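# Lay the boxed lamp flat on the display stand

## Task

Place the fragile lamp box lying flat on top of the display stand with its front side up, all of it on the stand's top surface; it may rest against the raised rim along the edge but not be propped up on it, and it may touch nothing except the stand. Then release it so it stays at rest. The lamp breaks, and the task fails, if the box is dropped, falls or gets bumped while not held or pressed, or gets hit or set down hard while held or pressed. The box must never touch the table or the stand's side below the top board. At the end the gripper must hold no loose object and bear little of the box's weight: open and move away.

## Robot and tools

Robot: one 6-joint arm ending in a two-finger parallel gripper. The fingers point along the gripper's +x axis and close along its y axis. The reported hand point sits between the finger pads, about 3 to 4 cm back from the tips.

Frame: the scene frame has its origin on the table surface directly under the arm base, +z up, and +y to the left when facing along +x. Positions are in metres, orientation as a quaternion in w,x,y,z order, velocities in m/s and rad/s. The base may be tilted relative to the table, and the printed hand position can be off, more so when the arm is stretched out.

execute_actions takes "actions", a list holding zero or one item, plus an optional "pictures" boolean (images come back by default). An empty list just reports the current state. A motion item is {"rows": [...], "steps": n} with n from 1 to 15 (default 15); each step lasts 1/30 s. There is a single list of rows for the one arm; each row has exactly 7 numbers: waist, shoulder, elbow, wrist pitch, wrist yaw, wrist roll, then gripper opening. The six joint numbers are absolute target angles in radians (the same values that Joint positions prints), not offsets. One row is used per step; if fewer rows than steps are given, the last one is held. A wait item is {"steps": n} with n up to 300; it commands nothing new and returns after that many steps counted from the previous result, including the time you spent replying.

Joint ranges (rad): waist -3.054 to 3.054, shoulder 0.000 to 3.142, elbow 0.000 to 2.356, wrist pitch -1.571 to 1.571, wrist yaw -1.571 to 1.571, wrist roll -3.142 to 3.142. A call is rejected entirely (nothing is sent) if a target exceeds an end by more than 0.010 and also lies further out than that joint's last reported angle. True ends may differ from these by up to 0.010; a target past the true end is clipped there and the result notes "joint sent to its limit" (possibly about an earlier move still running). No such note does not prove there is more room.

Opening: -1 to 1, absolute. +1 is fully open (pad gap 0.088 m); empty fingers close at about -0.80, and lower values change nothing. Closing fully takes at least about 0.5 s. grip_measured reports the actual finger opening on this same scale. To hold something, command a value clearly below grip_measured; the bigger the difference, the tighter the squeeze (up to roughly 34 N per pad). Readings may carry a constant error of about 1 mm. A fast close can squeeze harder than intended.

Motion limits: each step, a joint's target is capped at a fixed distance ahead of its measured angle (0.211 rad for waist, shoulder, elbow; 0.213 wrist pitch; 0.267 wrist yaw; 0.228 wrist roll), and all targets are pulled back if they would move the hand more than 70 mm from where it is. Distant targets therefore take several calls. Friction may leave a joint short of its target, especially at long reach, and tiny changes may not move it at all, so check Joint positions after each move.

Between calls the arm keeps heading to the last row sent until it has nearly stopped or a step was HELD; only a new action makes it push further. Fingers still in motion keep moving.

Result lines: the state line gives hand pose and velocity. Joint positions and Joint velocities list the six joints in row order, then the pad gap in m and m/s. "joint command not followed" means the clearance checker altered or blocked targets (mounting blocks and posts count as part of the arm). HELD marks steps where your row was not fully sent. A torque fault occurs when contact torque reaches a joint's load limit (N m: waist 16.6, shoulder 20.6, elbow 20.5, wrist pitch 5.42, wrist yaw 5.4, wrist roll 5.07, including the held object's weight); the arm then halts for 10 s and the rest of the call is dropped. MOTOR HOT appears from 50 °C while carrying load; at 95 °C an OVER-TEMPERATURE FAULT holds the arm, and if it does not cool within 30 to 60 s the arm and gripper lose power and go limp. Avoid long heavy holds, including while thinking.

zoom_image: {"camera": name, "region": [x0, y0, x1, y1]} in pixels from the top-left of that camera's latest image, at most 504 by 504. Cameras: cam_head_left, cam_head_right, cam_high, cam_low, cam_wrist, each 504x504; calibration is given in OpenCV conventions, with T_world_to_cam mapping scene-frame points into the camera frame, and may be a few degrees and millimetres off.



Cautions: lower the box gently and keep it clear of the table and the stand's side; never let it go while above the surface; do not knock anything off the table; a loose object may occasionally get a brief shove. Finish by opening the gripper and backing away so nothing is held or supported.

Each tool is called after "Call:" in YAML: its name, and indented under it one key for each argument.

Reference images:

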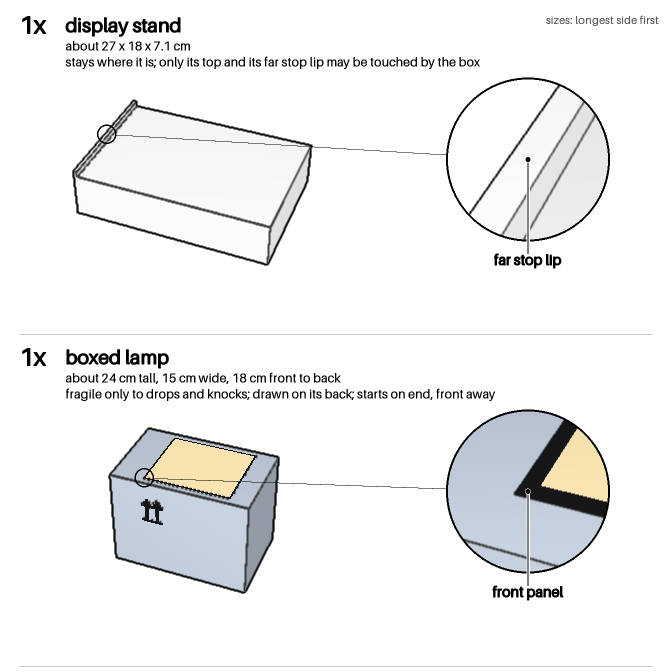

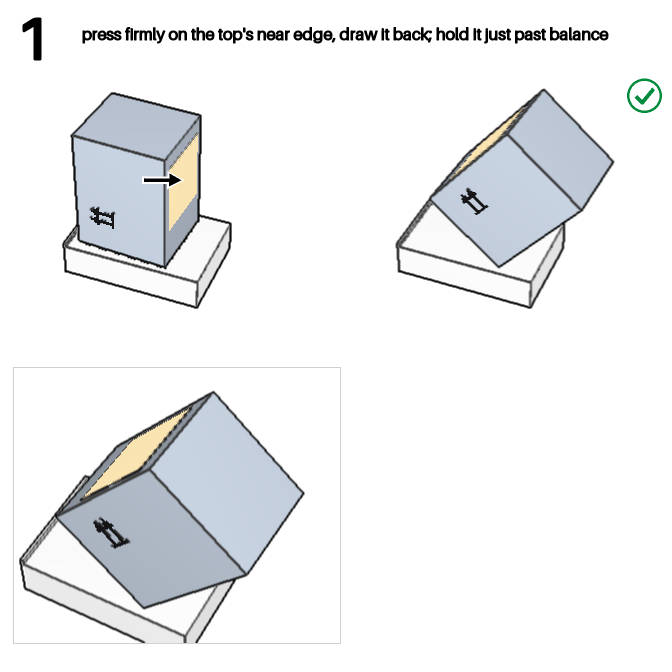

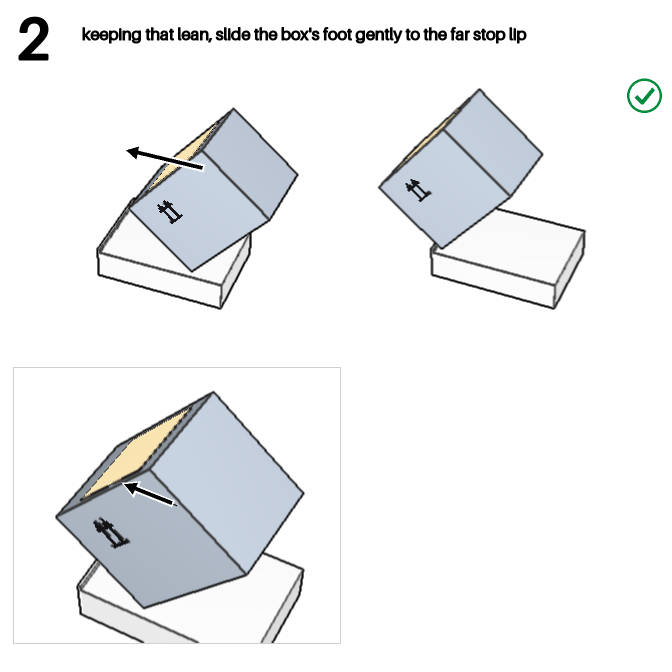

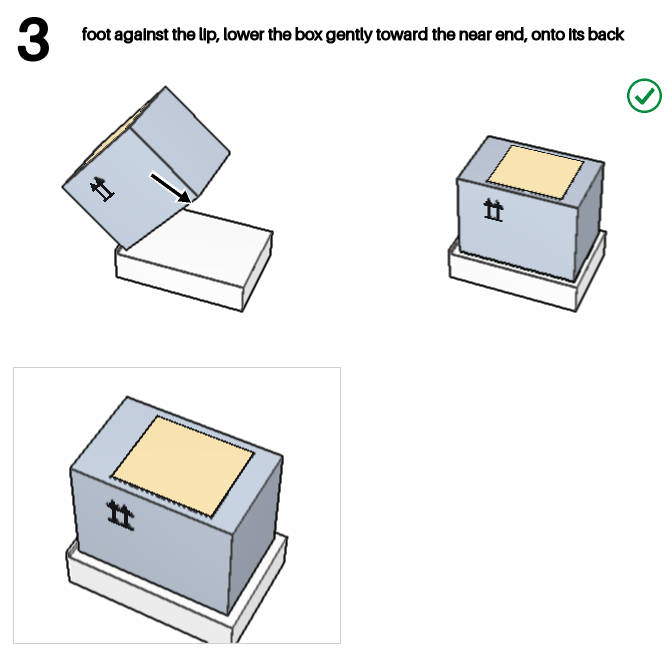

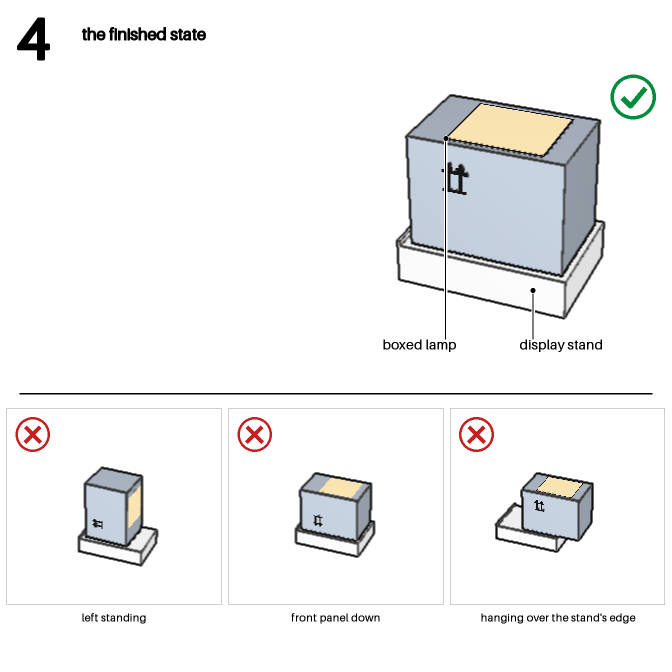

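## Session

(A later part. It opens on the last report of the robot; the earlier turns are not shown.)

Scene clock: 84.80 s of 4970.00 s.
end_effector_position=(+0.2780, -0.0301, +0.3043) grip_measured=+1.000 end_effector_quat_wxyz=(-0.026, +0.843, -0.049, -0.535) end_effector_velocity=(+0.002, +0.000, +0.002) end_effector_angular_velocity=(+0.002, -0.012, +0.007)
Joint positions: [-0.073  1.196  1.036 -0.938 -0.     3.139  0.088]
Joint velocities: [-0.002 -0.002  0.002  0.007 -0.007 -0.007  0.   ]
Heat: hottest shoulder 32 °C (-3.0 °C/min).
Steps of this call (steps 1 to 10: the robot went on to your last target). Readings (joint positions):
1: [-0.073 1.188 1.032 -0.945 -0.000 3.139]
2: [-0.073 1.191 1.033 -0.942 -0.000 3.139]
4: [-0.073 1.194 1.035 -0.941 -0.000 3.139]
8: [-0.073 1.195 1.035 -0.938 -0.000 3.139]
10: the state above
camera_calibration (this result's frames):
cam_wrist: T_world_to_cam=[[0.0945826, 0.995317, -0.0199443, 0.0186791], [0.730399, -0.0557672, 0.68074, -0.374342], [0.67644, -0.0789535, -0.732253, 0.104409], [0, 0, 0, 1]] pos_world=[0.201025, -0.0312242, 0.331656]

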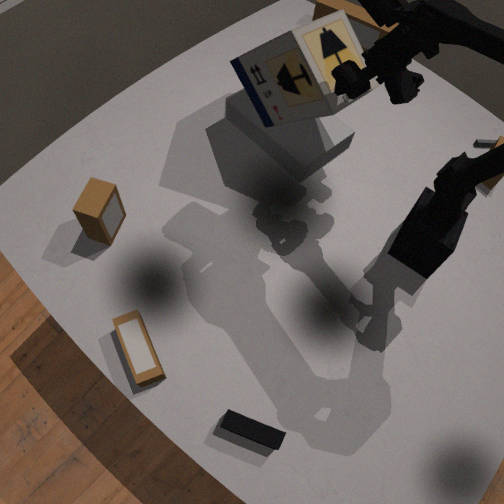

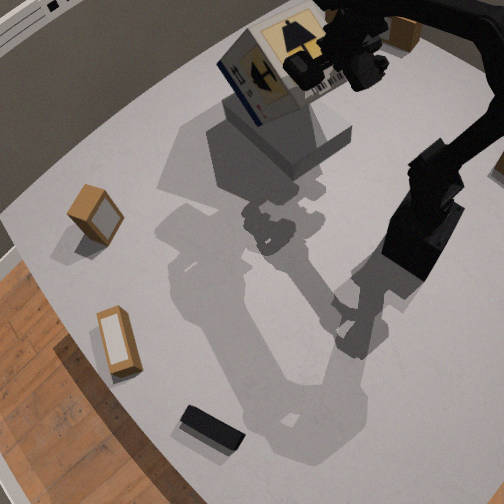

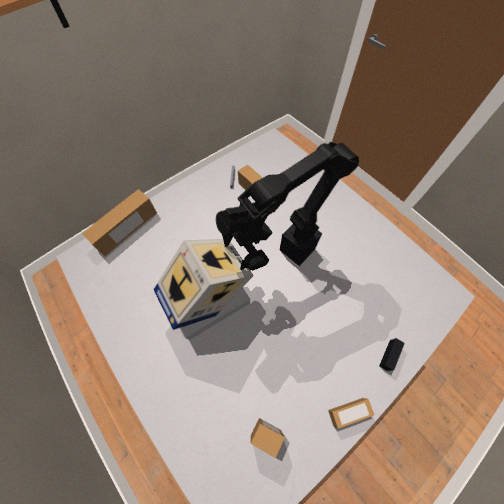

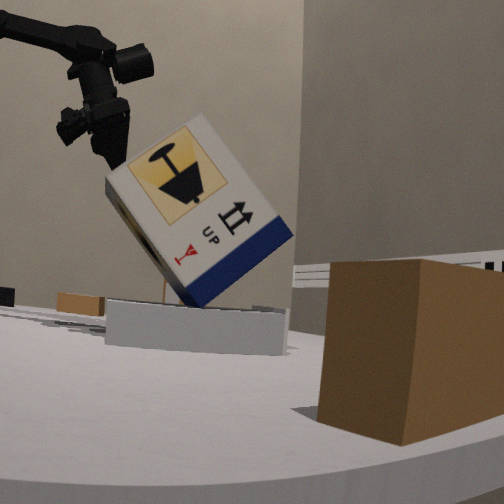

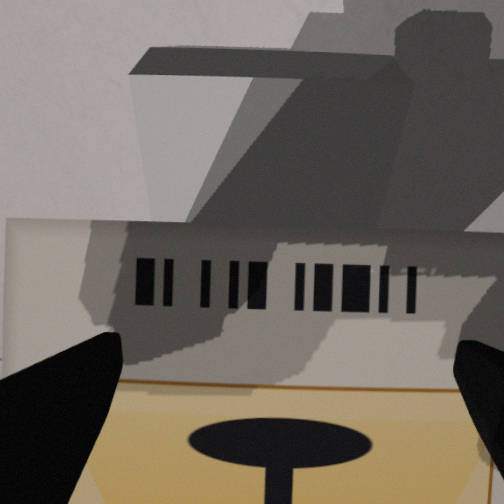

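Call:
execute_actions:
  actions:
    - {"rows": [[-0.077, 1.2145, 1.0425, -0.9305, 0.0, 3.14, 1.0], [-0.077, 1.218, 1.044, -0.927, 0.0, 3.14, 1.0], [-0.077, 1.222, 1.046, -0.923, 0.0, 3.14, 1.0], [-0.078, 1.2265, 1.048, -0.919, 0.0, 3.14, 1.0], [-0.078, 1.231, 1.050, -0.9145, 0.0, 3.14, 1.0], [-0.078, 1.2355, 1.0523, -0.9103, 0.0, 3.14, 1.0], [-0.078, 1.240, 1.0544, -0.906, 0.0, 3.14, 1.0], [-0.078, 1.2445, 1.0565, -0.9018, 0.0, 3.14, 1.0], [-0.079, 1.249, 1.0586, -0.8975, 0.0, 3.14, 1.0], [-0.079, 1.2535, 1.0606, -0.8933, 0.0, 3.14, 1.0], [-0.079, 1.258, 1.0627, -0.889, 0.0, 3.14, 1.0], [-0.079, 1.2625, 1.0648, -0.8848, 0.0, 3.14, 1.0], [-0.079, 1.267, 1.0668, -0.8805, 0.0, 3.14, 1.0], [-0.080, 1.2715, 1.0689, -0.8763, 0.0, 3.14, 1.0], [-0.080, 1.276, 1.071, -0.872, 0.0, 3.14, 1.0]], "steps": 15}
  pictures: false

Call:
execute_actions:
  actions:
    - {"rows": [[-0.080, 1.2805, 1.073, -0.8678, 0.0, 3.14, 1.0], [-0.080, 1.2856, 1.0754, -0.863, 0.0, 3.14, 1.0], [-0.080, 1.290, 1.0778, -0.8592, 0.0, 3.14, 1.0], [-0.080, 1.2944, 1.0803, -0.8555, 0.0, 3.14, 1.0], [-0.081, 1.2987, 1.0827, -0.8517, 0.0, 3.14, 1.0], [-0.081, 1.3031, 1.0852, -0.848, 0.0, 3.14, 1.0], [-0.081, 1.3075, 1.0876, -0.8442, 0.0, 3.14, 1.0], [-0.081, 1.3119, 1.0901, -0.8404, 0.0, 3.14, 1.0], [-0.081, 1.3162, 1.0925, -0.8366, 0.0, 3.14, 1.0], [-0.081, 1.3206, 1.095, -0.8328, 0.0, 3.14, 1.0], [-0.082, 1.325, 1.0974, -0.829, 0.0, 3.14, 1.0], [-0.082, 1.3294, 1.0999, -0.8253, 0.0, 3.14, 1.0], [-0.082, 1.3337, 1.1023, -0.8215, 0.0, 3.14, 1.0], [-0.082, 1.3381, 1.1048, -0.8178, 0.0, 3.14, 1.0], [-0.082, 1.3425, 1.1072, -0.814, 0.0, 3.14, 1.0]], "steps": 15}
  pictures: false

Call:
execute_actions:
  actions:
    - {"rows": [[-0.082, 1.3469, 1.1096, -0.8102, 0.0, 3.14, 1.0], [-0.082, 1.3513, 1.1121, -0.8065, 0.0, 3.14, 1.0], [-0.082, 1.3556, 1.1145, -0.8027, 0.0, 3.14, 1.0], [-0.083, 1.36, 1.117, -0.7989, 0.0, 3.14, 1.0], [-0.083, 1.3644, 1.1194, -0.7952, 0.0, 3.14, 1.0], [-0.083, 1.3688, 1.1219, -0.7914, 0.0, 3.14, 1.0], [-0.083, 1.3731, 1.1243, -0.7876, 0.0, 3.14, 1.0], [-0.083, 1.3775, 1.1268, -0.7838, 0.0, 3.14, 1.0], [-0.083, 1.3819, 1.1292, -0.78, 0.0, 3.14, 1.0], [-0.083, 1.3863, 1.1317, -0.7763, 0.0, 3.14, 1.0], [-0.083, 1.3906, 1.1341, -0.7725, 0.0, 3.14, 1.0], [-0.083, 1.395, 1.1366, -0.7688, 0.0, 3.14, 1.0], [-0.083, 1.3994, 1.139, -0.765, 0.0, 3.14, 1.0]], "steps": 15}
  pictures: false

Call:
execute_actions:
  actions:
    - {"steps": 8}

Scene clock: 90.13 s of 4970.00 s.
end_effector_position=(+0.2951, -0.0328, +0.3030) grip_measured=+1.000 end_effector_quat_wxyz=(-0.026, +0.848, -0.050, -0.526) end_effector_velocity=(+0.040, -0.012, -0.003) end_effector_angular_velocity=(-0.028, -0.039, -0.015)
Joint positions: [-0.075  1.248  1.058 -0.888 -0.     3.139  0.088]
Joint velocities: [-0.012  0.129  0.061  0.11   0.022 -0.007  0.   ]
Heat: hottest shoulder 32 °C (-3.0 °C/min).
Steps of this call (steps 1 to 30: the robot went on to your last target; steps 31 to 90: nothing new was sent; then 1.83 s passed at rest; steps 91 to 105: all 15 steps of this action). Readings (joint positions):
91: [-0.073 1.196 1.036 -0.937 -0.000 3.139]
92: [-0.073 1.197 1.037 -0.936 -0.000 3.139]
94: [-0.073 1.201 1.039 -0.932 -0.000 3.139]
98: [-0.074 1.216 1.046 -0.917 -0.000 3.139]
105: the state above

Scene clock: 90.63 s of 4970.00 s.
end_effector_position=(+0.3172, -0.0361, +0.3025) grip_measured=+1.000 end_effector_quat_wxyz=(-0.026, +0.856, -0.052, -0.514) end_effector_velocity=(+0.037, -0.006, -0.003) end_effector_angular_velocity=(-0.000, -0.027, +0.003)
Joint positions: [-0.078  1.313  1.093 -0.829 -0.     3.139  0.088]
Joint velocities: [-0.007  0.125  0.071  0.081 -0.007 -0.007  0.   ]
Heat: hottest shoulder 32 °C (-3.0 °C/min).
Steps of this call (steps 1 to 15: all 15 steps of this action). Readings (joint positions):
1: [-0.076 1.252 1.060 -0.884 -0.000 3.139]
2: [-0.076 1.257 1.062 -0.880 -0.000 3.139]
4: [-0.076 1.266 1.067 -0.871 -0.000 3.139]
8: [-0.077 1.284 1.076 -0.856 -0.000 3.139]
15: the state above

Scene clock: 91.13 s of 4970.00 s.
end_effector_position=(+0.3383, -0.0393, +0.3012) grip_measured=+1.000 end_effector_quat_wxyz=(-0.025, +0.862, -0.053, -0.503) end_effector_velocity=(+0.024, -0.000, -0.008) end_effector_angular_velocity=(+0.008, -0.003, +0.028)
Joint positions: [-0.08   1.377  1.128 -0.774 -0.     3.139  0.088]
Joint velocities: [-0.002  0.09   0.042  0.051 -0.022 -0.022  0.   ]
Heat: hottest shoulder 32 °C (-3.0 °C/min).
Steps of this call (steps 1 to 15: all 15 steps of this action). Readings (joint positions):
1: [-0.078 1.318 1.096 -0.825 -0.000 3.139]
2: [-0.078 1.322 1.098 -0.821 -0.000 3.139]
4: [-0.079 1.331 1.103 -0.814 -0.000 3.139]
8: [-0.079 1.349 1.112 -0.798 -0.000 3.139]
15: the state above

Scene clock: 91.40 s of 4970.00 s.
end_effector_position=(+0.3400, -0.0395, +0.3011) grip_measured=+1.000 end_effector_quat_wxyz=(-0.025, +0.863, -0.053, -0.502) end_effector_velocity=(+0.002, +0.000, +0.001) end_effector_angular_velocity=(+0.002, -0.008, +0.008)
Joint positions: [-0.08   1.382  1.131 -0.769 -0.     3.139  0.088]
Joint velocities: [-0.002  0.002  0.002  0.007 -0.007 -0.007  0.   ]
Heat: hottest shoulder 32 °C (-3.0 °C/min).
Steps of this call (steps 1 to 8: the robot went on to your last target). Readings (joint positions):
1: [-0.080 1.379 1.129 -0.772 -0.000 3.139]
2: [-0.080 1.381 1.130 -0.772 -0.000 3.139]
4: [-0.080 1.382 1.130 -0.771 -0.000 3.139]
8: the state above
camera_calibration (this result's frames):
cam_wrist: T_world_to_cam=[[0.102241, 0.994516, -0.0220272, 0.020126], [0.67616, -0.0532372, 0.734829, -0.415699], [0.729626, -0.0900238, -0.677895, 0.0245218], [0, 0, 0, 1]] pos_world=[0.26113, -0.0399387, 0.322535]

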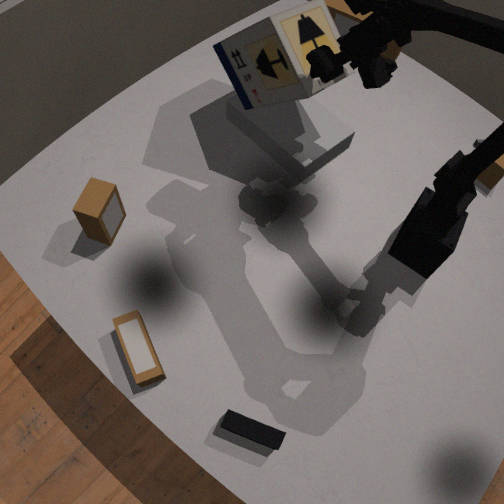

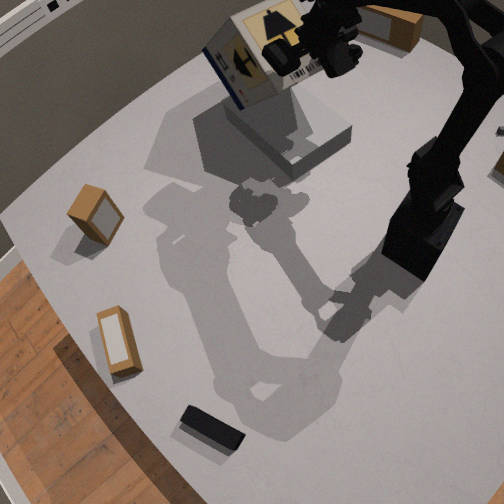

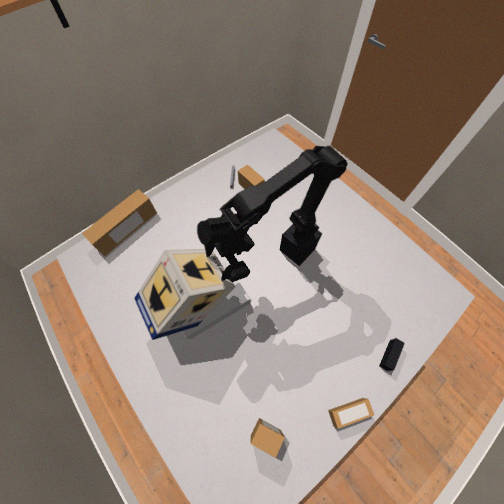

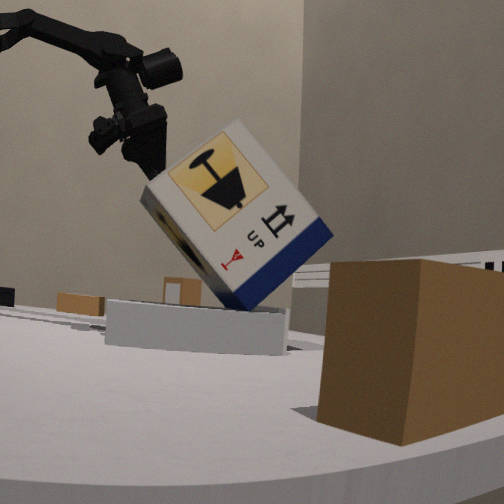

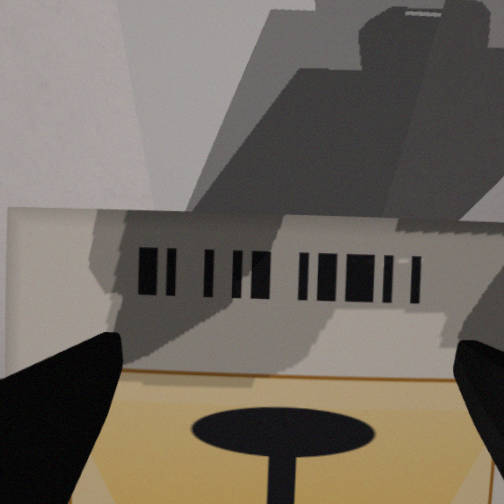

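Call:
zoom_image:
  camera: "cam_low"
  region: [210, 270, 310, 340]

Region (210, 270, 310, 340) of cam_low's 504x504 image, scaled by 5.040, with more detail than that image has; it fills the top 353 rows of this view, and the rest is white.

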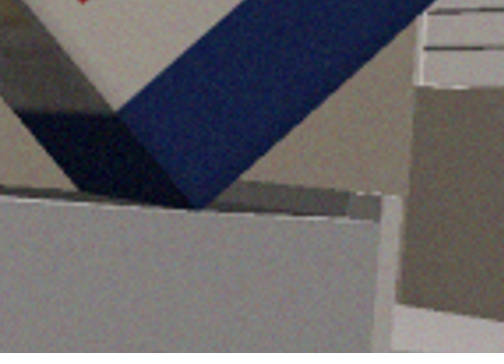

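Call:
execute_actions:
  actions:
    - {"rows": [[-0.083, 1.4022, 1.1412, -0.7631, 0.0, 3.14, 1.0], [-0.083, 1.4051, 1.1434, -0.7611, 0.0, 3.14, 1.0], [-0.083, 1.4079, 1.1456, -0.7592, 0.0, 3.14, 1.0], [-0.083, 1.4107, 1.1479, -0.7573, 0.0, 3.14, 1.0], [-0.083, 1.4136, 1.1501, -0.7553, 0.0, 3.14, 1.0], [-0.083, 1.4164, 1.1523, -0.7534, 0.0, 3.14, 1.0], [-0.083, 1.4192, 1.1545, -0.7515, 0.0, 3.14, 1.0], [-0.083, 1.4221, 1.1567, -0.7495, 0.0, 3.14, 1.0], [-0.083, 1.4249, 1.1589, -0.7476, 0.0, 3.14, 1.0], [-0.083, 1.4277, 1.1611, -0.7457, 0.0, 3.14, 1.0], [-0.083, 1.4306, 1.1633, -0.7437, 0.0, 3.14, 1.0], [-0.083, 1.4334, 1.1656, -0.7418, 0.0, 3.14, 1.0], [-0.083, 1.4362, 1.1678, -0.7399, 0.0, 3.14, 1.0], [-0.083, 1.4391, 1.17, -0.7379, 0.0, 3.14, 1.0], [-0.083, 1.4419, 1.1722, -0.736, 0.0, 3.14, 1.0]], "steps": 15}
  pictures: false

Call:
execute_actions:
  actions:
    - {"rows": [[-0.083, 1.4447, 1.1744, -0.7341, 0.0, 3.14, 1.0], [-0.083, 1.4476, 1.1766, -0.7321, 0.0, 3.14, 1.0], [-0.083, 1.4504, 1.1788, -0.7302, 0.0, 3.14, 1.0], [-0.083, 1.4532, 1.1811, -0.7283, 0.0, 3.14, 1.0], [-0.083, 1.4561, 1.1833, -0.7263, 0.0, 3.14, 1.0], [-0.083, 1.4589, 1.1855, -0.7244, 0.0, 3.14, 1.0], [-0.083, 1.4617, 1.1877, -0.7225, 0.0, 3.14, 1.0], [-0.083, 1.4646, 1.1899, -0.7205, 0.0, 3.14, 1.0], [-0.083, 1.4674, 1.1921, -0.7186, 0.0, 3.14, 1.0], [-0.083, 1.4702, 1.1943, -0.7167, 0.0, 3.14, 1.0], [-0.083, 1.4731, 1.1965, -0.7147, 0.0, 3.14, 1.0], [-0.083, 1.4759, 1.1988, -0.7128, 0.0, 3.14, 1.0], [-0.083, 1.4787, 1.201, -0.7109, 0.0, 3.14, 1.0], [-0.083, 1.4816, 1.2032, -0.7089, 0.0, 3.14, 1.0], [-0.083, 1.4844, 1.2054, -0.707, 0.0, 3.14, 1.0]], "steps": 15}
  pictures: false

Call:
execute_actions:
  actions:
    - {"steps": 10}

Scene clock: 95.50 s of 4970.00 s.
end_effector_position=(+0.3521, -0.0410, +0.3030) grip_measured=+1.000 end_effector_quat_wxyz=(-0.025, +0.868, -0.053, -0.494) end_effector_velocity=(+0.027, -0.005, +0.003) end_effector_angular_velocity=(-0.014, -0.035, +0.000)
Joint positions: [-0.08   1.416  1.159 -0.745 -0.     3.139  0.088]
Joint velocities: [-0.002  0.081  0.066  0.051  0.007 -0.007  0.   ]
Heat: hottest shoulder 32 °C (-3.0 °C/min).
Steps of this call (steps 1 to 15: the robot went on to your last target; steps 16 to 90: nothing new was sent; then 0.60 s passed at rest; steps 91 to 105: all 15 steps of this action). Readings (joint positions):
91: [-0.080 1.383 1.132 -0.769 -0.000 3.139]
92: [-0.080 1.384 1.133 -0.768 -0.000 3.139]
94: [-0.080 1.387 1.135 -0.766 -0.000 3.139]
98: [-0.080 1.397 1.144 -0.758 -0.000 3.139]
105: the state above

Scene clock: 96.00 s of 4970.00 s.
end_effector_position=(+0.3667, -0.0428, +0.3051) grip_measured=+1.000 end_effector_quat_wxyz=(-0.024, +0.873, -0.054, -0.484) end_effector_velocity=(+0.028, -0.003, +0.001) end_effector_angular_velocity=(+0.006, -0.033, -0.005)
Joint positions: [-0.08   1.456  1.193 -0.716 -0.     3.139  0.088]
Joint velocities: [-0.002  0.085  0.066  0.051 -0.007  0.007  0.   ]
Heat: hottest shoulder 32 °C (-3.0 °C/min).
Steps of this call (steps 1 to 15: all 15 steps of this action). Readings (joint positions):
1: [-0.080 1.418 1.161 -0.743 -0.000 3.139]
2: [-0.080 1.421 1.163 -0.741 -0.000 3.139]
4: [-0.080 1.426 1.168 -0.737 -0.000 3.139]
8: [-0.080 1.437 1.177 -0.730 -0.000 3.139]
15: the state above

Scene clock: 96.33 s of 4970.00 s.
end_effector_position=(+0.3696, -0.0431, +0.3055) grip_measured=+1.000 end_effector_quat_wxyz=(-0.024, +0.874, -0.054, -0.482) end_effector_velocity=(-0.001, +0.000, +0.001) end_effector_angular_velocity=(+0.010, +0.001, -0.005)
Joint positions: [-0.08   1.464  1.199 -0.71  -0.     3.139  0.088]
Joint velocities: [-0.002 -0.002  0.002 -0.007 -0.007  0.007  0.   ]
Heat: hottest shoulder 32 °C (-3.0 °C/min).
Steps of this call (steps 1 to 10: the robot went on to your last target). Readings (joint positions):
1: [-0.080 1.458 1.195 -0.714 -0.000 3.139]
2: [-0.080 1.460 1.196 -0.713 -0.000 3.139]
4: [-0.080 1.463 1.198 -0.712 -0.000 3.139]
8: [-0.080 1.464 1.199 -0.711 -0.000 3.139]
10: the state above
camera_calibration (this result's frames):
cam_wrist: T_world_to_cam=[[0.103077, 0.994419, -0.0224921, 0.0206084], [0.641761, -0.0492114, 0.765324, -0.435527], [0.759946, -0.0933215, -0.643252, -0.0163233], [0, 0, 0, 1]] pos_world=[0.289784, -0.0434496, 0.323283]

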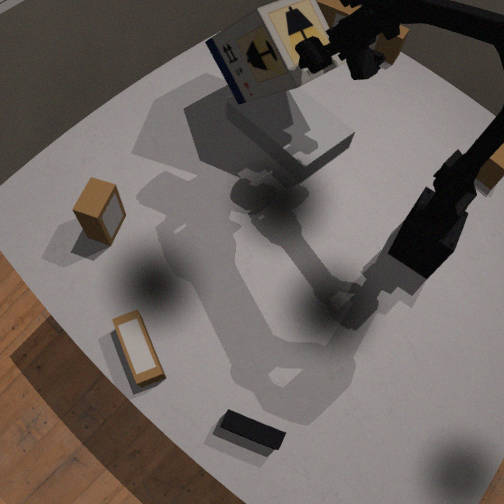

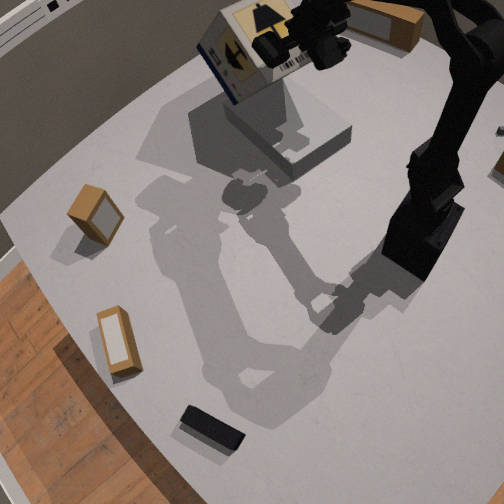

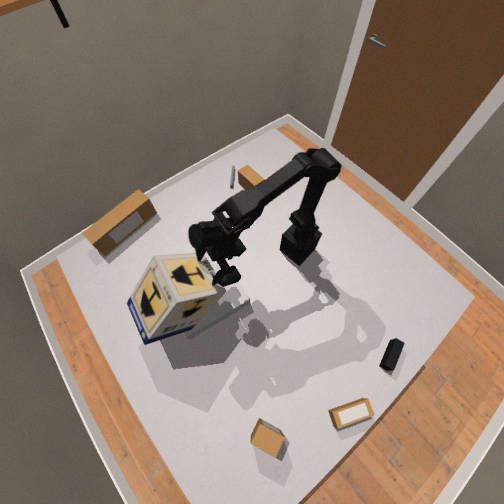

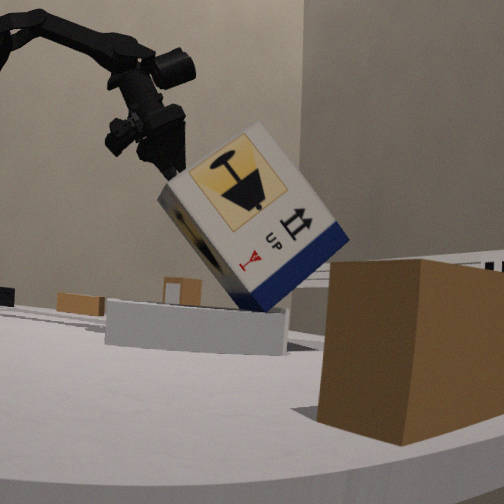

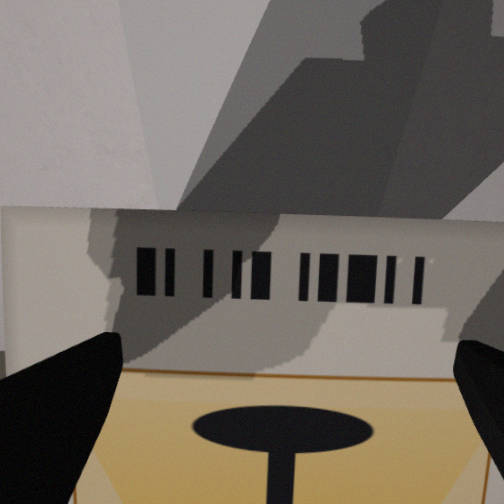

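Call:
zoom_image:
  camera: "cam_low"
  region: [210, 270, 310, 340]

Call:
zoom_image:
  camera: "cam_head_right"
  region: [190, 30, 360, 190]

Region (210, 270, 310, 340) of cam_low's 504x504 image, scaled by 5.040, with more detail than that image has; it fills the top 353 rows of this view, and the rest is white.

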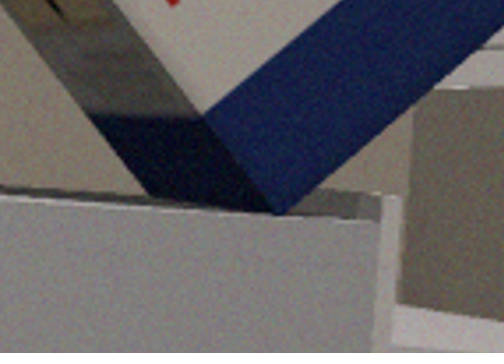

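Region (190, 30, 360, 190) of cam_head_right's 504x504 image, scaled by 2.965, with more detail than that image has; it fills the top 474 rows of this view, and the rest is white.

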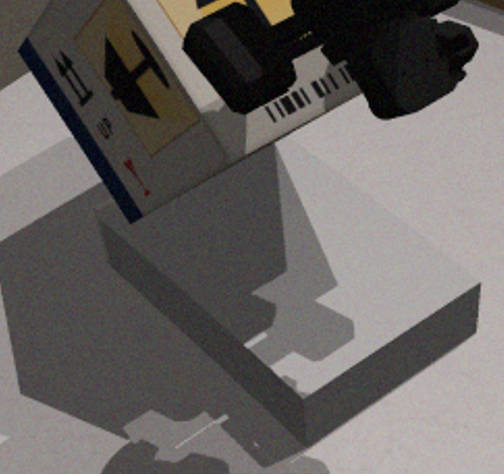

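Call:
execute_actions:
  actions:
    - {"rows": [[-0.083, 1.487, 1.2074, -0.7064, 0.0, 3.14, 1.0], [-0.083, 1.4896, 1.2094, -0.7058, 0.0, 3.14, 1.0], [-0.083, 1.4922, 1.2114, -0.7052, 0.0, 3.14, 1.0], [-0.083, 1.4949, 1.2134, -0.7046, 0.0, 3.14, 1.0], [-0.083, 1.4975, 1.2154, -0.704, 0.0, 3.14, 1.0], [-0.083, 1.5001, 1.2174, -0.7034, 0.0, 3.14, 1.0], [-0.083, 1.5027, 1.2194, -0.7028, 0.0, 3.14, 1.0], [-0.083, 1.5053, 1.2215, -0.7021, 0.0, 3.14, 1.0], [-0.083, 1.5079, 1.2235, -0.7015, 0.0, 3.14, 1.0], [-0.083, 1.5105, 1.2255, -0.7009, 0.0, 3.14, 1.0], [-0.083, 1.5131, 1.2275, -0.7003, 0.0, 3.14, 1.0], [-0.083, 1.5158, 1.2295, -0.6997, 0.0, 3.14, 1.0], [-0.083, 1.5184, 1.2315, -0.6991, 0.0, 3.14, 1.0], [-0.083, 1.521, 1.2335, -0.6985, 0.0, 3.14, 1.0], [-0.083, 1.5236, 1.2355, -0.6979, 0.0, 3.14, 1.0]], "steps": 15}
  pictures: false

Call:
execute_actions:
  actions:
    - {"rows": [[-0.083, 1.525, 1.2365, -0.6976, 0.0, 3.14, 1.0], [-0.083, 1.5263, 1.2375, -0.6973, 0.0, 3.14, 1.0], [-0.083, 1.5276, 1.2385, -0.697, 0.0, 3.14, 1.0], [-0.083, 1.5289, 1.2395, -0.6967, 0.0, 3.14, 1.0], [-0.083, 1.5302, 1.2405, -0.6964, 0.0, 3.14, 1.0], [-0.083, 1.5315, 1.2415, -0.6961, 0.0, 3.14, 1.0], [-0.083, 1.5328, 1.2425, -0.6958, 0.0, 3.14, 1.0], [-0.083, 1.5341, 1.2435, -0.6955, 0.0, 3.14, 1.0], [-0.083, 1.5354, 1.2445, -0.6952, 0.0, 3.14, 1.0], [-0.083, 1.5367, 1.2455, -0.6949, 0.0, 3.14, 1.0], [-0.083, 1.538, 1.2465, -0.6946, 0.0, 3.14, 1.0], [-0.083, 1.5393, 1.2475, -0.6943, 0.0, 3.14, 1.0], [-0.083, 1.5406, 1.2485, -0.694, 0.0, 3.14, 1.0], [-0.083, 1.5419, 1.2495, -0.6937, 0.0, 3.14, 1.0], [-0.083, 1.5432, 1.2505, -0.6934, 0.0, 3.14, 1.0]], "steps": 15}
  pictures: false

Call:
execute_actions:
  actions:
    - {"steps": 10}

Scene clock: 99.97 s of 4970.00 s.
end_effector_position=(+0.3775, -0.0442, +0.3031) grip_measured=+1.000 end_effector_quat_wxyz=(-0.025, +0.873, -0.054, -0.483) end_effector_velocity=(+0.015, -0.002, -0.009) end_effector_angular_velocity=(-0.003, +0.023, +0.020)
Joint positions: [-0.08   1.497  1.223 -0.703 -0.     3.139  0.088]
Joint velocities: [-0.002  0.076  0.046  0.007 -0.007 -0.022  0.   ]
Heat: hottest shoulder 32 °C (-3.0 °C/min).
Steps of this call (steps 1 to 15: the robot went on to your last target; steps 16 to 90: nothing new was sent; then 0.13 s passed at rest; steps 91 to 105: all 15 steps of this action). Readings (joint positions):
91: [-0.080 1.464 1.200 -0.710 -0.000 3.139]
92: [-0.080 1.465 1.201 -0.710 -0.000 3.139]
94: [-0.080 1.468 1.204 -0.709 -0.000 3.139]
98: [-0.080 1.477 1.211 -0.707 -0.000 3.139]
105: the state above

Scene clock: 100.47 s of 4970.00 s.
end_effector_position=(+0.3835, -0.0448, +0.3036) grip_measured=+1.000 end_effector_quat_wxyz=(-0.024, +0.875, -0.054, -0.481) end_effector_velocity=(+0.007, -0.001, +0.005) end_effector_angular_velocity=(+0.001, -0.007, +0.008)
Joint positions: [-0.08   1.517  1.242 -0.698 -0.     3.139  0.088]
Joint velocities: [-0.002  0.022  0.037 -0.007 -0.007 -0.007  0.   ]
Heat: hottest shoulder 32 °C (-3.0 °C/min).
Steps of this call (steps 1 to 15: all 15 steps of this action). Readings (joint positions):
1: [-0.080 1.500 1.224 -0.702 -0.000 3.139]
2: [-0.080 1.502 1.226 -0.702 -0.000 3.139]
4: [-0.080 1.506 1.228 -0.702 -0.000 3.139]
8: [-0.080 1.511 1.233 -0.700 -0.000 3.139]
15: the state above

Scene clock: 100.80 s of 4970.00 s.
end_effector_position=(+0.3846, -0.0449, +0.3043) grip_measured=+1.000 end_effector_quat_wxyz=(-0.024, +0.875, -0.054, -0.480) end_effector_velocity=(-0.003, +0.000, -0.004) end_effector_angular_velocity=(+0.004, +0.017, +0.008)
Joint positions: [-0.08   1.519  1.245 -0.697 -0.     3.139  0.088]
Joint velocities: [-0.002  0.002 -0.007 -0.007 -0.007 -0.007  0.   ]
Heat: hottest shoulder 32 °C (-3.0 °C/min).
Steps of this call (steps 1 to 10: the robot went on to your last target). Readings (joint positions):
1: [-0.080 1.518 1.243 -0.698 -0.000 3.139]
2: [-0.080 1.518 1.244 -0.698 -0.000 3.139]
4: [-0.080 1.518 1.245 -0.697 -0.000 3.139]
8: [-0.080 1.519 1.245 -0.697 -0.000 3.139]
10: the state above
camera_calibration (this result's frames):
cam_wrist: T_world_to_cam=[[0.103452, 0.994383, -0.0223505, 0.0206548], [0.638823, -0.0492034, 0.767779, -0.443986], [0.762367, -0.0937061, -0.640325, -0.030513], [0, 0, 0, 1]] pos_world=[0.304753, -0.0452436, 0.321806]

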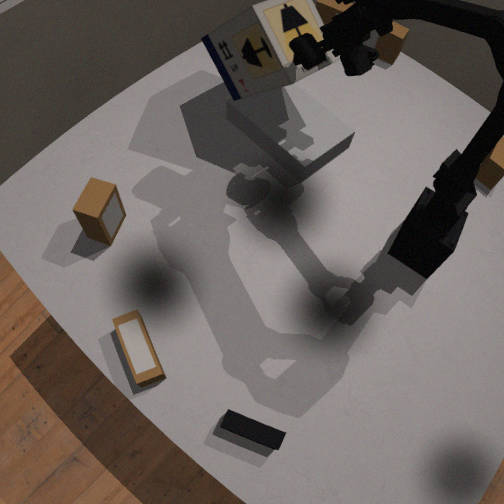

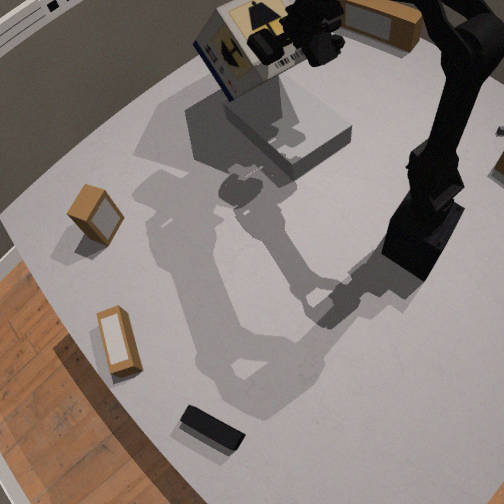

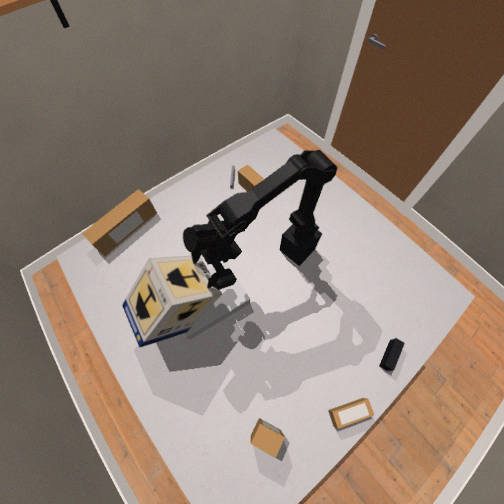

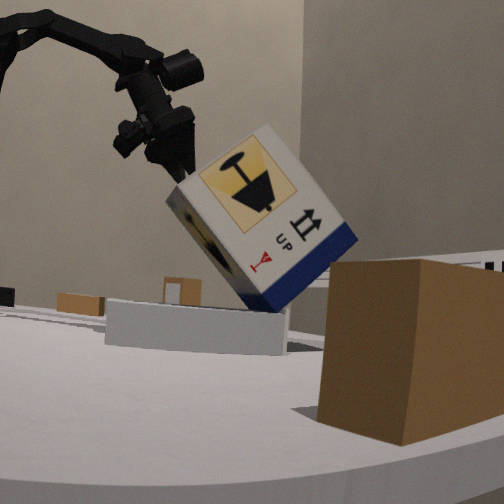

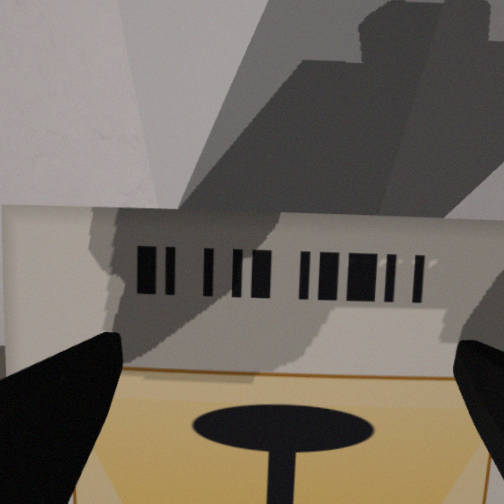

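Call:
zoom_image:
  camera: "cam_low"
  region: [210, 270, 310, 340]

Region (210, 270, 310, 340) of cam_low's 504x504 image, scaled by 5.040, with more detail than that image has; it fills the top 353 rows of this view, and the rest is white.

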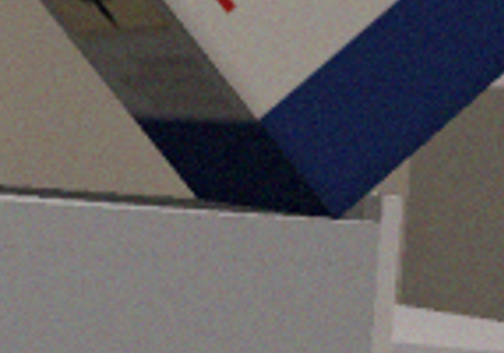

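Call:
execute_actions:
  actions:
    - {"rows": [[-0.083, 1.5432, 1.2445, -0.6932, 0.0, 3.14, 1.0], [-0.083, 1.5432, 1.2385, -0.693, 0.0, 3.14, 1.0], [-0.083, 1.5425, 1.2325, -0.6928, 0.0, 3.14, 1.0], [-0.083, 1.5415, 1.2265, -0.6926, 0.0, 3.14, 1.0], [-0.083, 1.5405, 1.220, -0.6925, 0.0, 3.14, 1.0], [-0.083, 1.5392, 1.2141, -0.6924, 0.0, 3.14, 1.0], [-0.083, 1.5353, 1.2071, -0.6879, 0.0, 3.14, 1.0], [-0.083, 1.5314, 1.2001, -0.6833, 0.0, 3.14, 1.0], [-0.083, 1.5276, 1.1931, -0.6788, 0.0, 3.14, 1.0], [-0.083, 1.5237, 1.1861, -0.6742, 0.0, 3.14, 1.0], [-0.083, 1.5198, 1.1791, -0.6697, 0.0, 3.14, 1.0], [-0.083, 1.5159, 1.1721, -0.6652, 0.0, 3.14, 1.0], [-0.083, 1.512, 1.1651, -0.6606, 0.0, 3.14, 1.0], [-0.083, 1.5082, 1.1581, -0.6561, 0.0, 3.14, 1.0], [-0.083, 1.5043, 1.1511, -0.6515, 0.0, 3.14, 1.0]], "steps": 15}
  pictures: false

Call:
execute_actions:
  actions:
    - {"rows": [[-0.083, 1.5004, 1.1441, -0.647, 0.0, 3.14, 1.0], [-0.083, 1.4965, 1.1371, -0.6424, 0.0, 3.14, 1.0], [-0.083, 1.4927, 1.1302, -0.6379, 0.0, 3.14, 1.0], [-0.083, 1.4888, 1.1232, -0.6334, 0.0, 3.14, 1.0], [-0.083, 1.4849, 1.1162, -0.6288, 0.0, 3.14, 1.0], [-0.083, 1.481, 1.1092, -0.6243, 0.0, 3.14, 1.0], [-0.083, 1.4771, 1.1022, -0.6197, 0.0, 3.14, 1.0], [-0.083, 1.4733, 1.0952, -0.6152, 0.0, 3.14, 1.0], [-0.083, 1.4694, 1.0882, -0.6107, 0.0, 3.14, 1.0], [-0.083, 1.4655, 1.0812, -0.6061, 0.0, 3.14, 1.0], [-0.083, 1.4616, 1.0742, -0.6016, 0.0, 3.14, 1.0], [-0.083, 1.4577, 1.0672, -0.597, 0.0, 3.14, 1.0], [-0.083, 1.4539, 1.0602, -0.5925, 0.0, 3.14, 1.0], [-0.083, 1.45, 1.0532, -0.5879, 0.0, 3.14, 1.0], [-0.083, 1.4461, 1.0462, -0.5834, 0.0, 3.14, 1.0]], "steps": 15}
  pictures: false

Call:
execute_actions:
  actions:
    - {"steps": 10}

Scene clock: 108.10 s of 4970.00 s.
end_effector_position=(+0.3785, -0.0444, +0.2974) grip_measured=+1.000 end_effector_quat_wxyz=(-0.024, +0.875, -0.054, -0.480) end_effector_velocity=(-0.031, -0.000, -0.028) end_effector_angular_velocity=(-0.018, -0.000, +0.007)
Joint positions: [-0.08   1.497  1.197 -0.669 -0.     3.139  0.088]
Joint velocities: [-0.007 -0.11  -0.217  0.11   0.007 -0.022  0.   ]
Heat: hottest shoulder 32 °C (-3.0 °C/min).
Steps of this call (steps 1 to 15: the robot went on to your last target; steps 16 to 90: nothing new was sent; then 3.80 s passed at rest; steps 91 to 105: all 15 steps of this action). Readings (joint positions):
91: [-0.080 1.519 1.246 -0.697 -0.000 3.139]
92: [-0.080 1.519 1.246 -0.697 -0.000 3.139]
94: [-0.080 1.519 1.246 -0.697 -0.000 3.139]
98: [-0.080 1.519 1.239 -0.694 -0.000 3.139]
105: the state above

Scene clock: 108.60 s of 4970.00 s.
end_effector_position=(+0.3643, -0.0428, +0.2846) grip_measured=+1.000 end_effector_quat_wxyz=(-0.024, +0.878, -0.054, -0.475) end_effector_velocity=(-0.028, -0.001, -0.028) end_effector_angular_velocity=(-0.018, -0.025, -0.020)
Joint positions: [-0.08   1.441  1.088 -0.606 -0.     3.139  0.088]
Joint velocities: [-0.002 -0.11  -0.222  0.139  0.022  0.007  0.   ]
Heat: hottest shoulder 32 °C (-3.0 °C/min).
Steps of this call (steps 1 to 15: all 15 steps of this action). Readings (joint positions):
1: [-0.080 1.493 1.189 -0.666 -0.000 3.139]
2: [-0.080 1.490 1.182 -0.661 -0.000 3.139]
4: [-0.080 1.482 1.168 -0.653 -0.000 3.139]
8: [-0.080 1.468 1.139 -0.636 -0.000 3.139]
15: the state above

Scene clock: 108.93 s of 4970.00 s.
end_effector_position=(+0.3613, -0.0425, +0.2815) grip_measured=+1.000 end_effector_quat_wxyz=(-0.024, +0.878, -0.054, -0.475) end_effector_velocity=(-0.004, +0.001, -0.005) end_effector_angular_velocity=(+0.012, +0.016, -0.005)
Joint positions: [-0.08   1.431  1.067 -0.594 -0.     3.139  0.088]
Joint velocities: [-0.002 -0.002 -0.012 -0.007 -0.007  0.007  0.   ]
Heat: hottest shoulder 32 °C (-3.0 °C/min).
Steps of this call (steps 1 to 10: the robot went on to your last target). Readings (joint positions):
1: [-0.080 1.439 1.082 -0.603 -0.000 3.139]
2: [-0.080 1.436 1.077 -0.602 -0.000 3.139]
4: [-0.080 1.434 1.071 -0.599 -0.000 3.139]
8: [-0.080 1.432 1.067 -0.595 -0.000 3.139]
10: the state above
camera_calibration (this result's frames):
cam_wrist: T_world_to_cam=[[0.103687, 0.994349, -0.0227694, 0.0201165], [0.629493, -0.0478825, 0.77553, -0.410265], [0.770057, -0.0947457, -0.6309, -0.0325874], [0, 0, 0, 1]] pos_world=[0.281267, -0.0427349, 0.298071]

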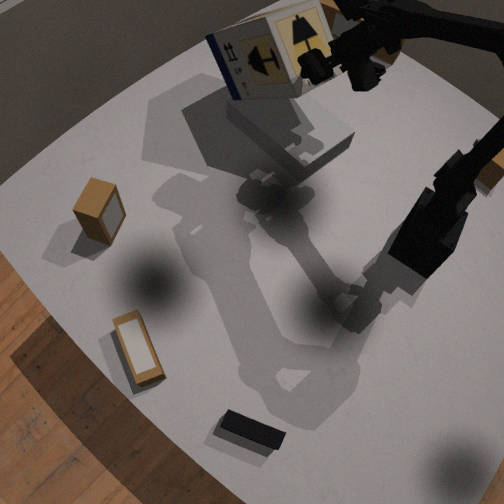

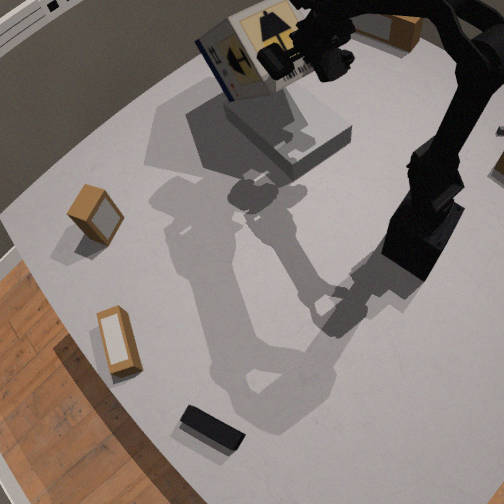

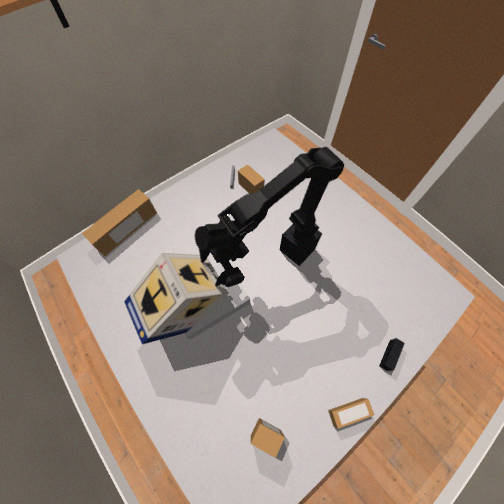

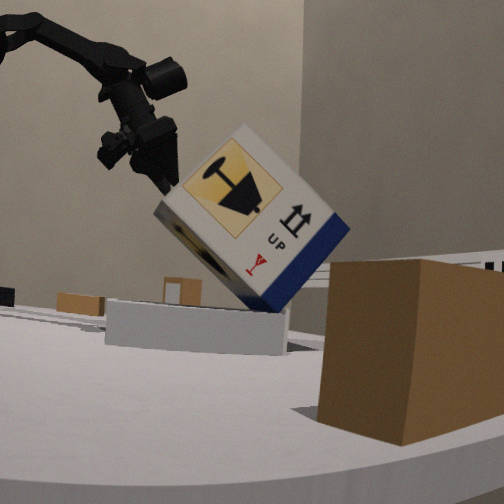

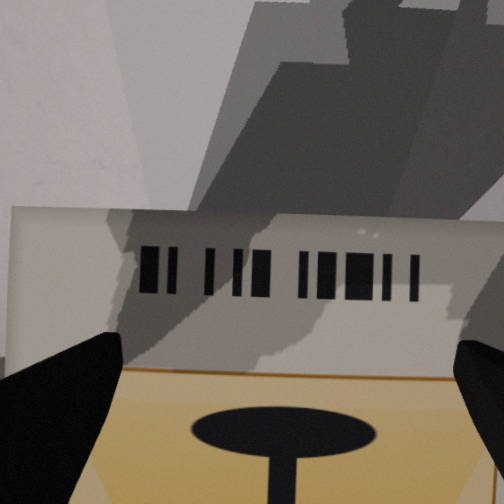

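Call:
execute_actions:
  actions: []

Scene clock: 110.87 s of 4970.00 s.
end_effector_position=(+0.3612, -0.0424, +0.2815) grip_measured=+1.000 end_effector_quat_wxyz=(-0.024, +0.878, -0.054, -0.475) end_effector_velocity=(-0.002, +0.000, -0.001) end_effector_angular_velocity=(+0.003, +0.007, +0.008)
Joint positions: [-0.08   1.431  1.066 -0.594 -0.     3.139  0.088]
Joint velocities: [-0.002 -0.002 -0.002 -0.007 -0.007 -0.007  0.   ]
Heat: hottest shoulder 32 °C (-3.0 °C/min).
Steps of this call (steps 1 to 30: the robot went on to your last target; steps 31 to 58: nothing new was sent). Readings (joint positions):
1: [-0.080 1.431 1.067 -0.594 -0.000 3.139]
2: [-0.080 1.431 1.067 -0.594 -0.000 3.139]
4: [-0.080 1.431 1.066 -0.594 -0.000 3.139]
8: [-0.080 1.431 1.066 -0.594 -0.000 3.139]
58: the state above
The arm was judged still, so your last target was given up. Only a new action makes it travel on or press farther. Fingers that are still opening or closing keep moving.
camera_calibration (this result's frames):
cam_wrist: T_world_to_cam=[[0.103693, 0.994349, -0.0227757, 0.0201128], [0.629199, -0.047845, 0.77577, -0.410078], [0.770296, -0.0947722, -0.630604, -0.03269], [0, 0, 0, 1]] pos_world=[0.281116, -0.0427174, 0.29797]

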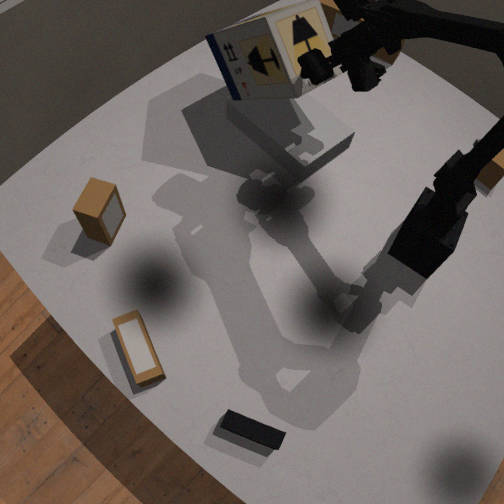

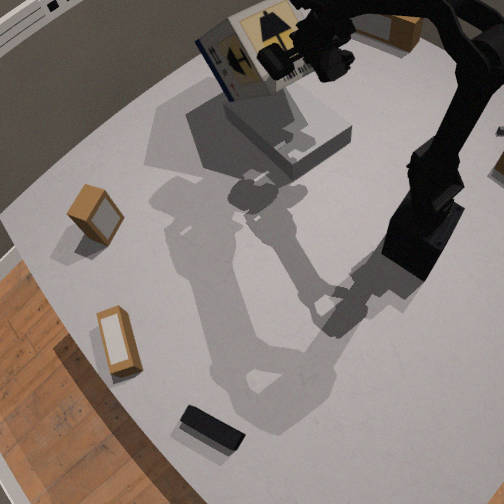

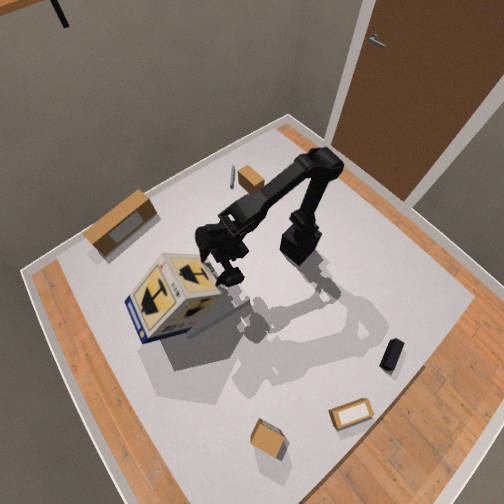

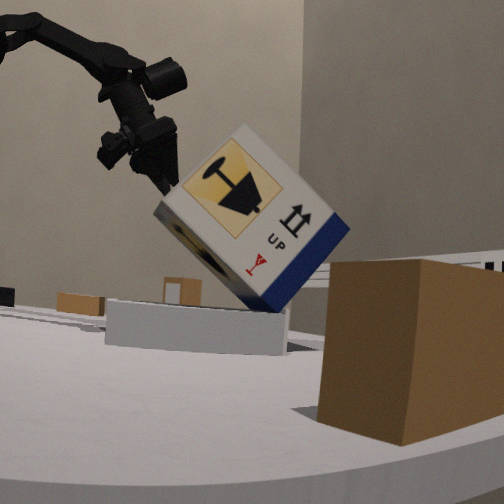

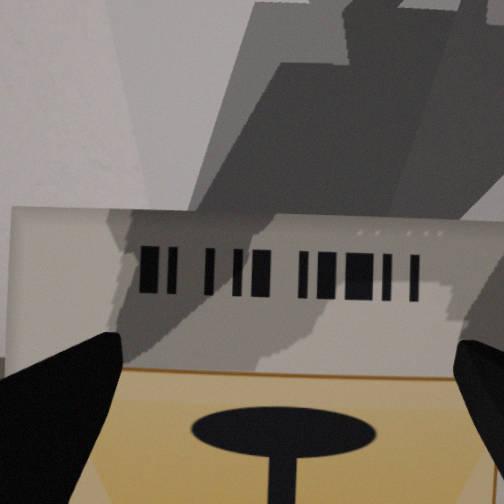

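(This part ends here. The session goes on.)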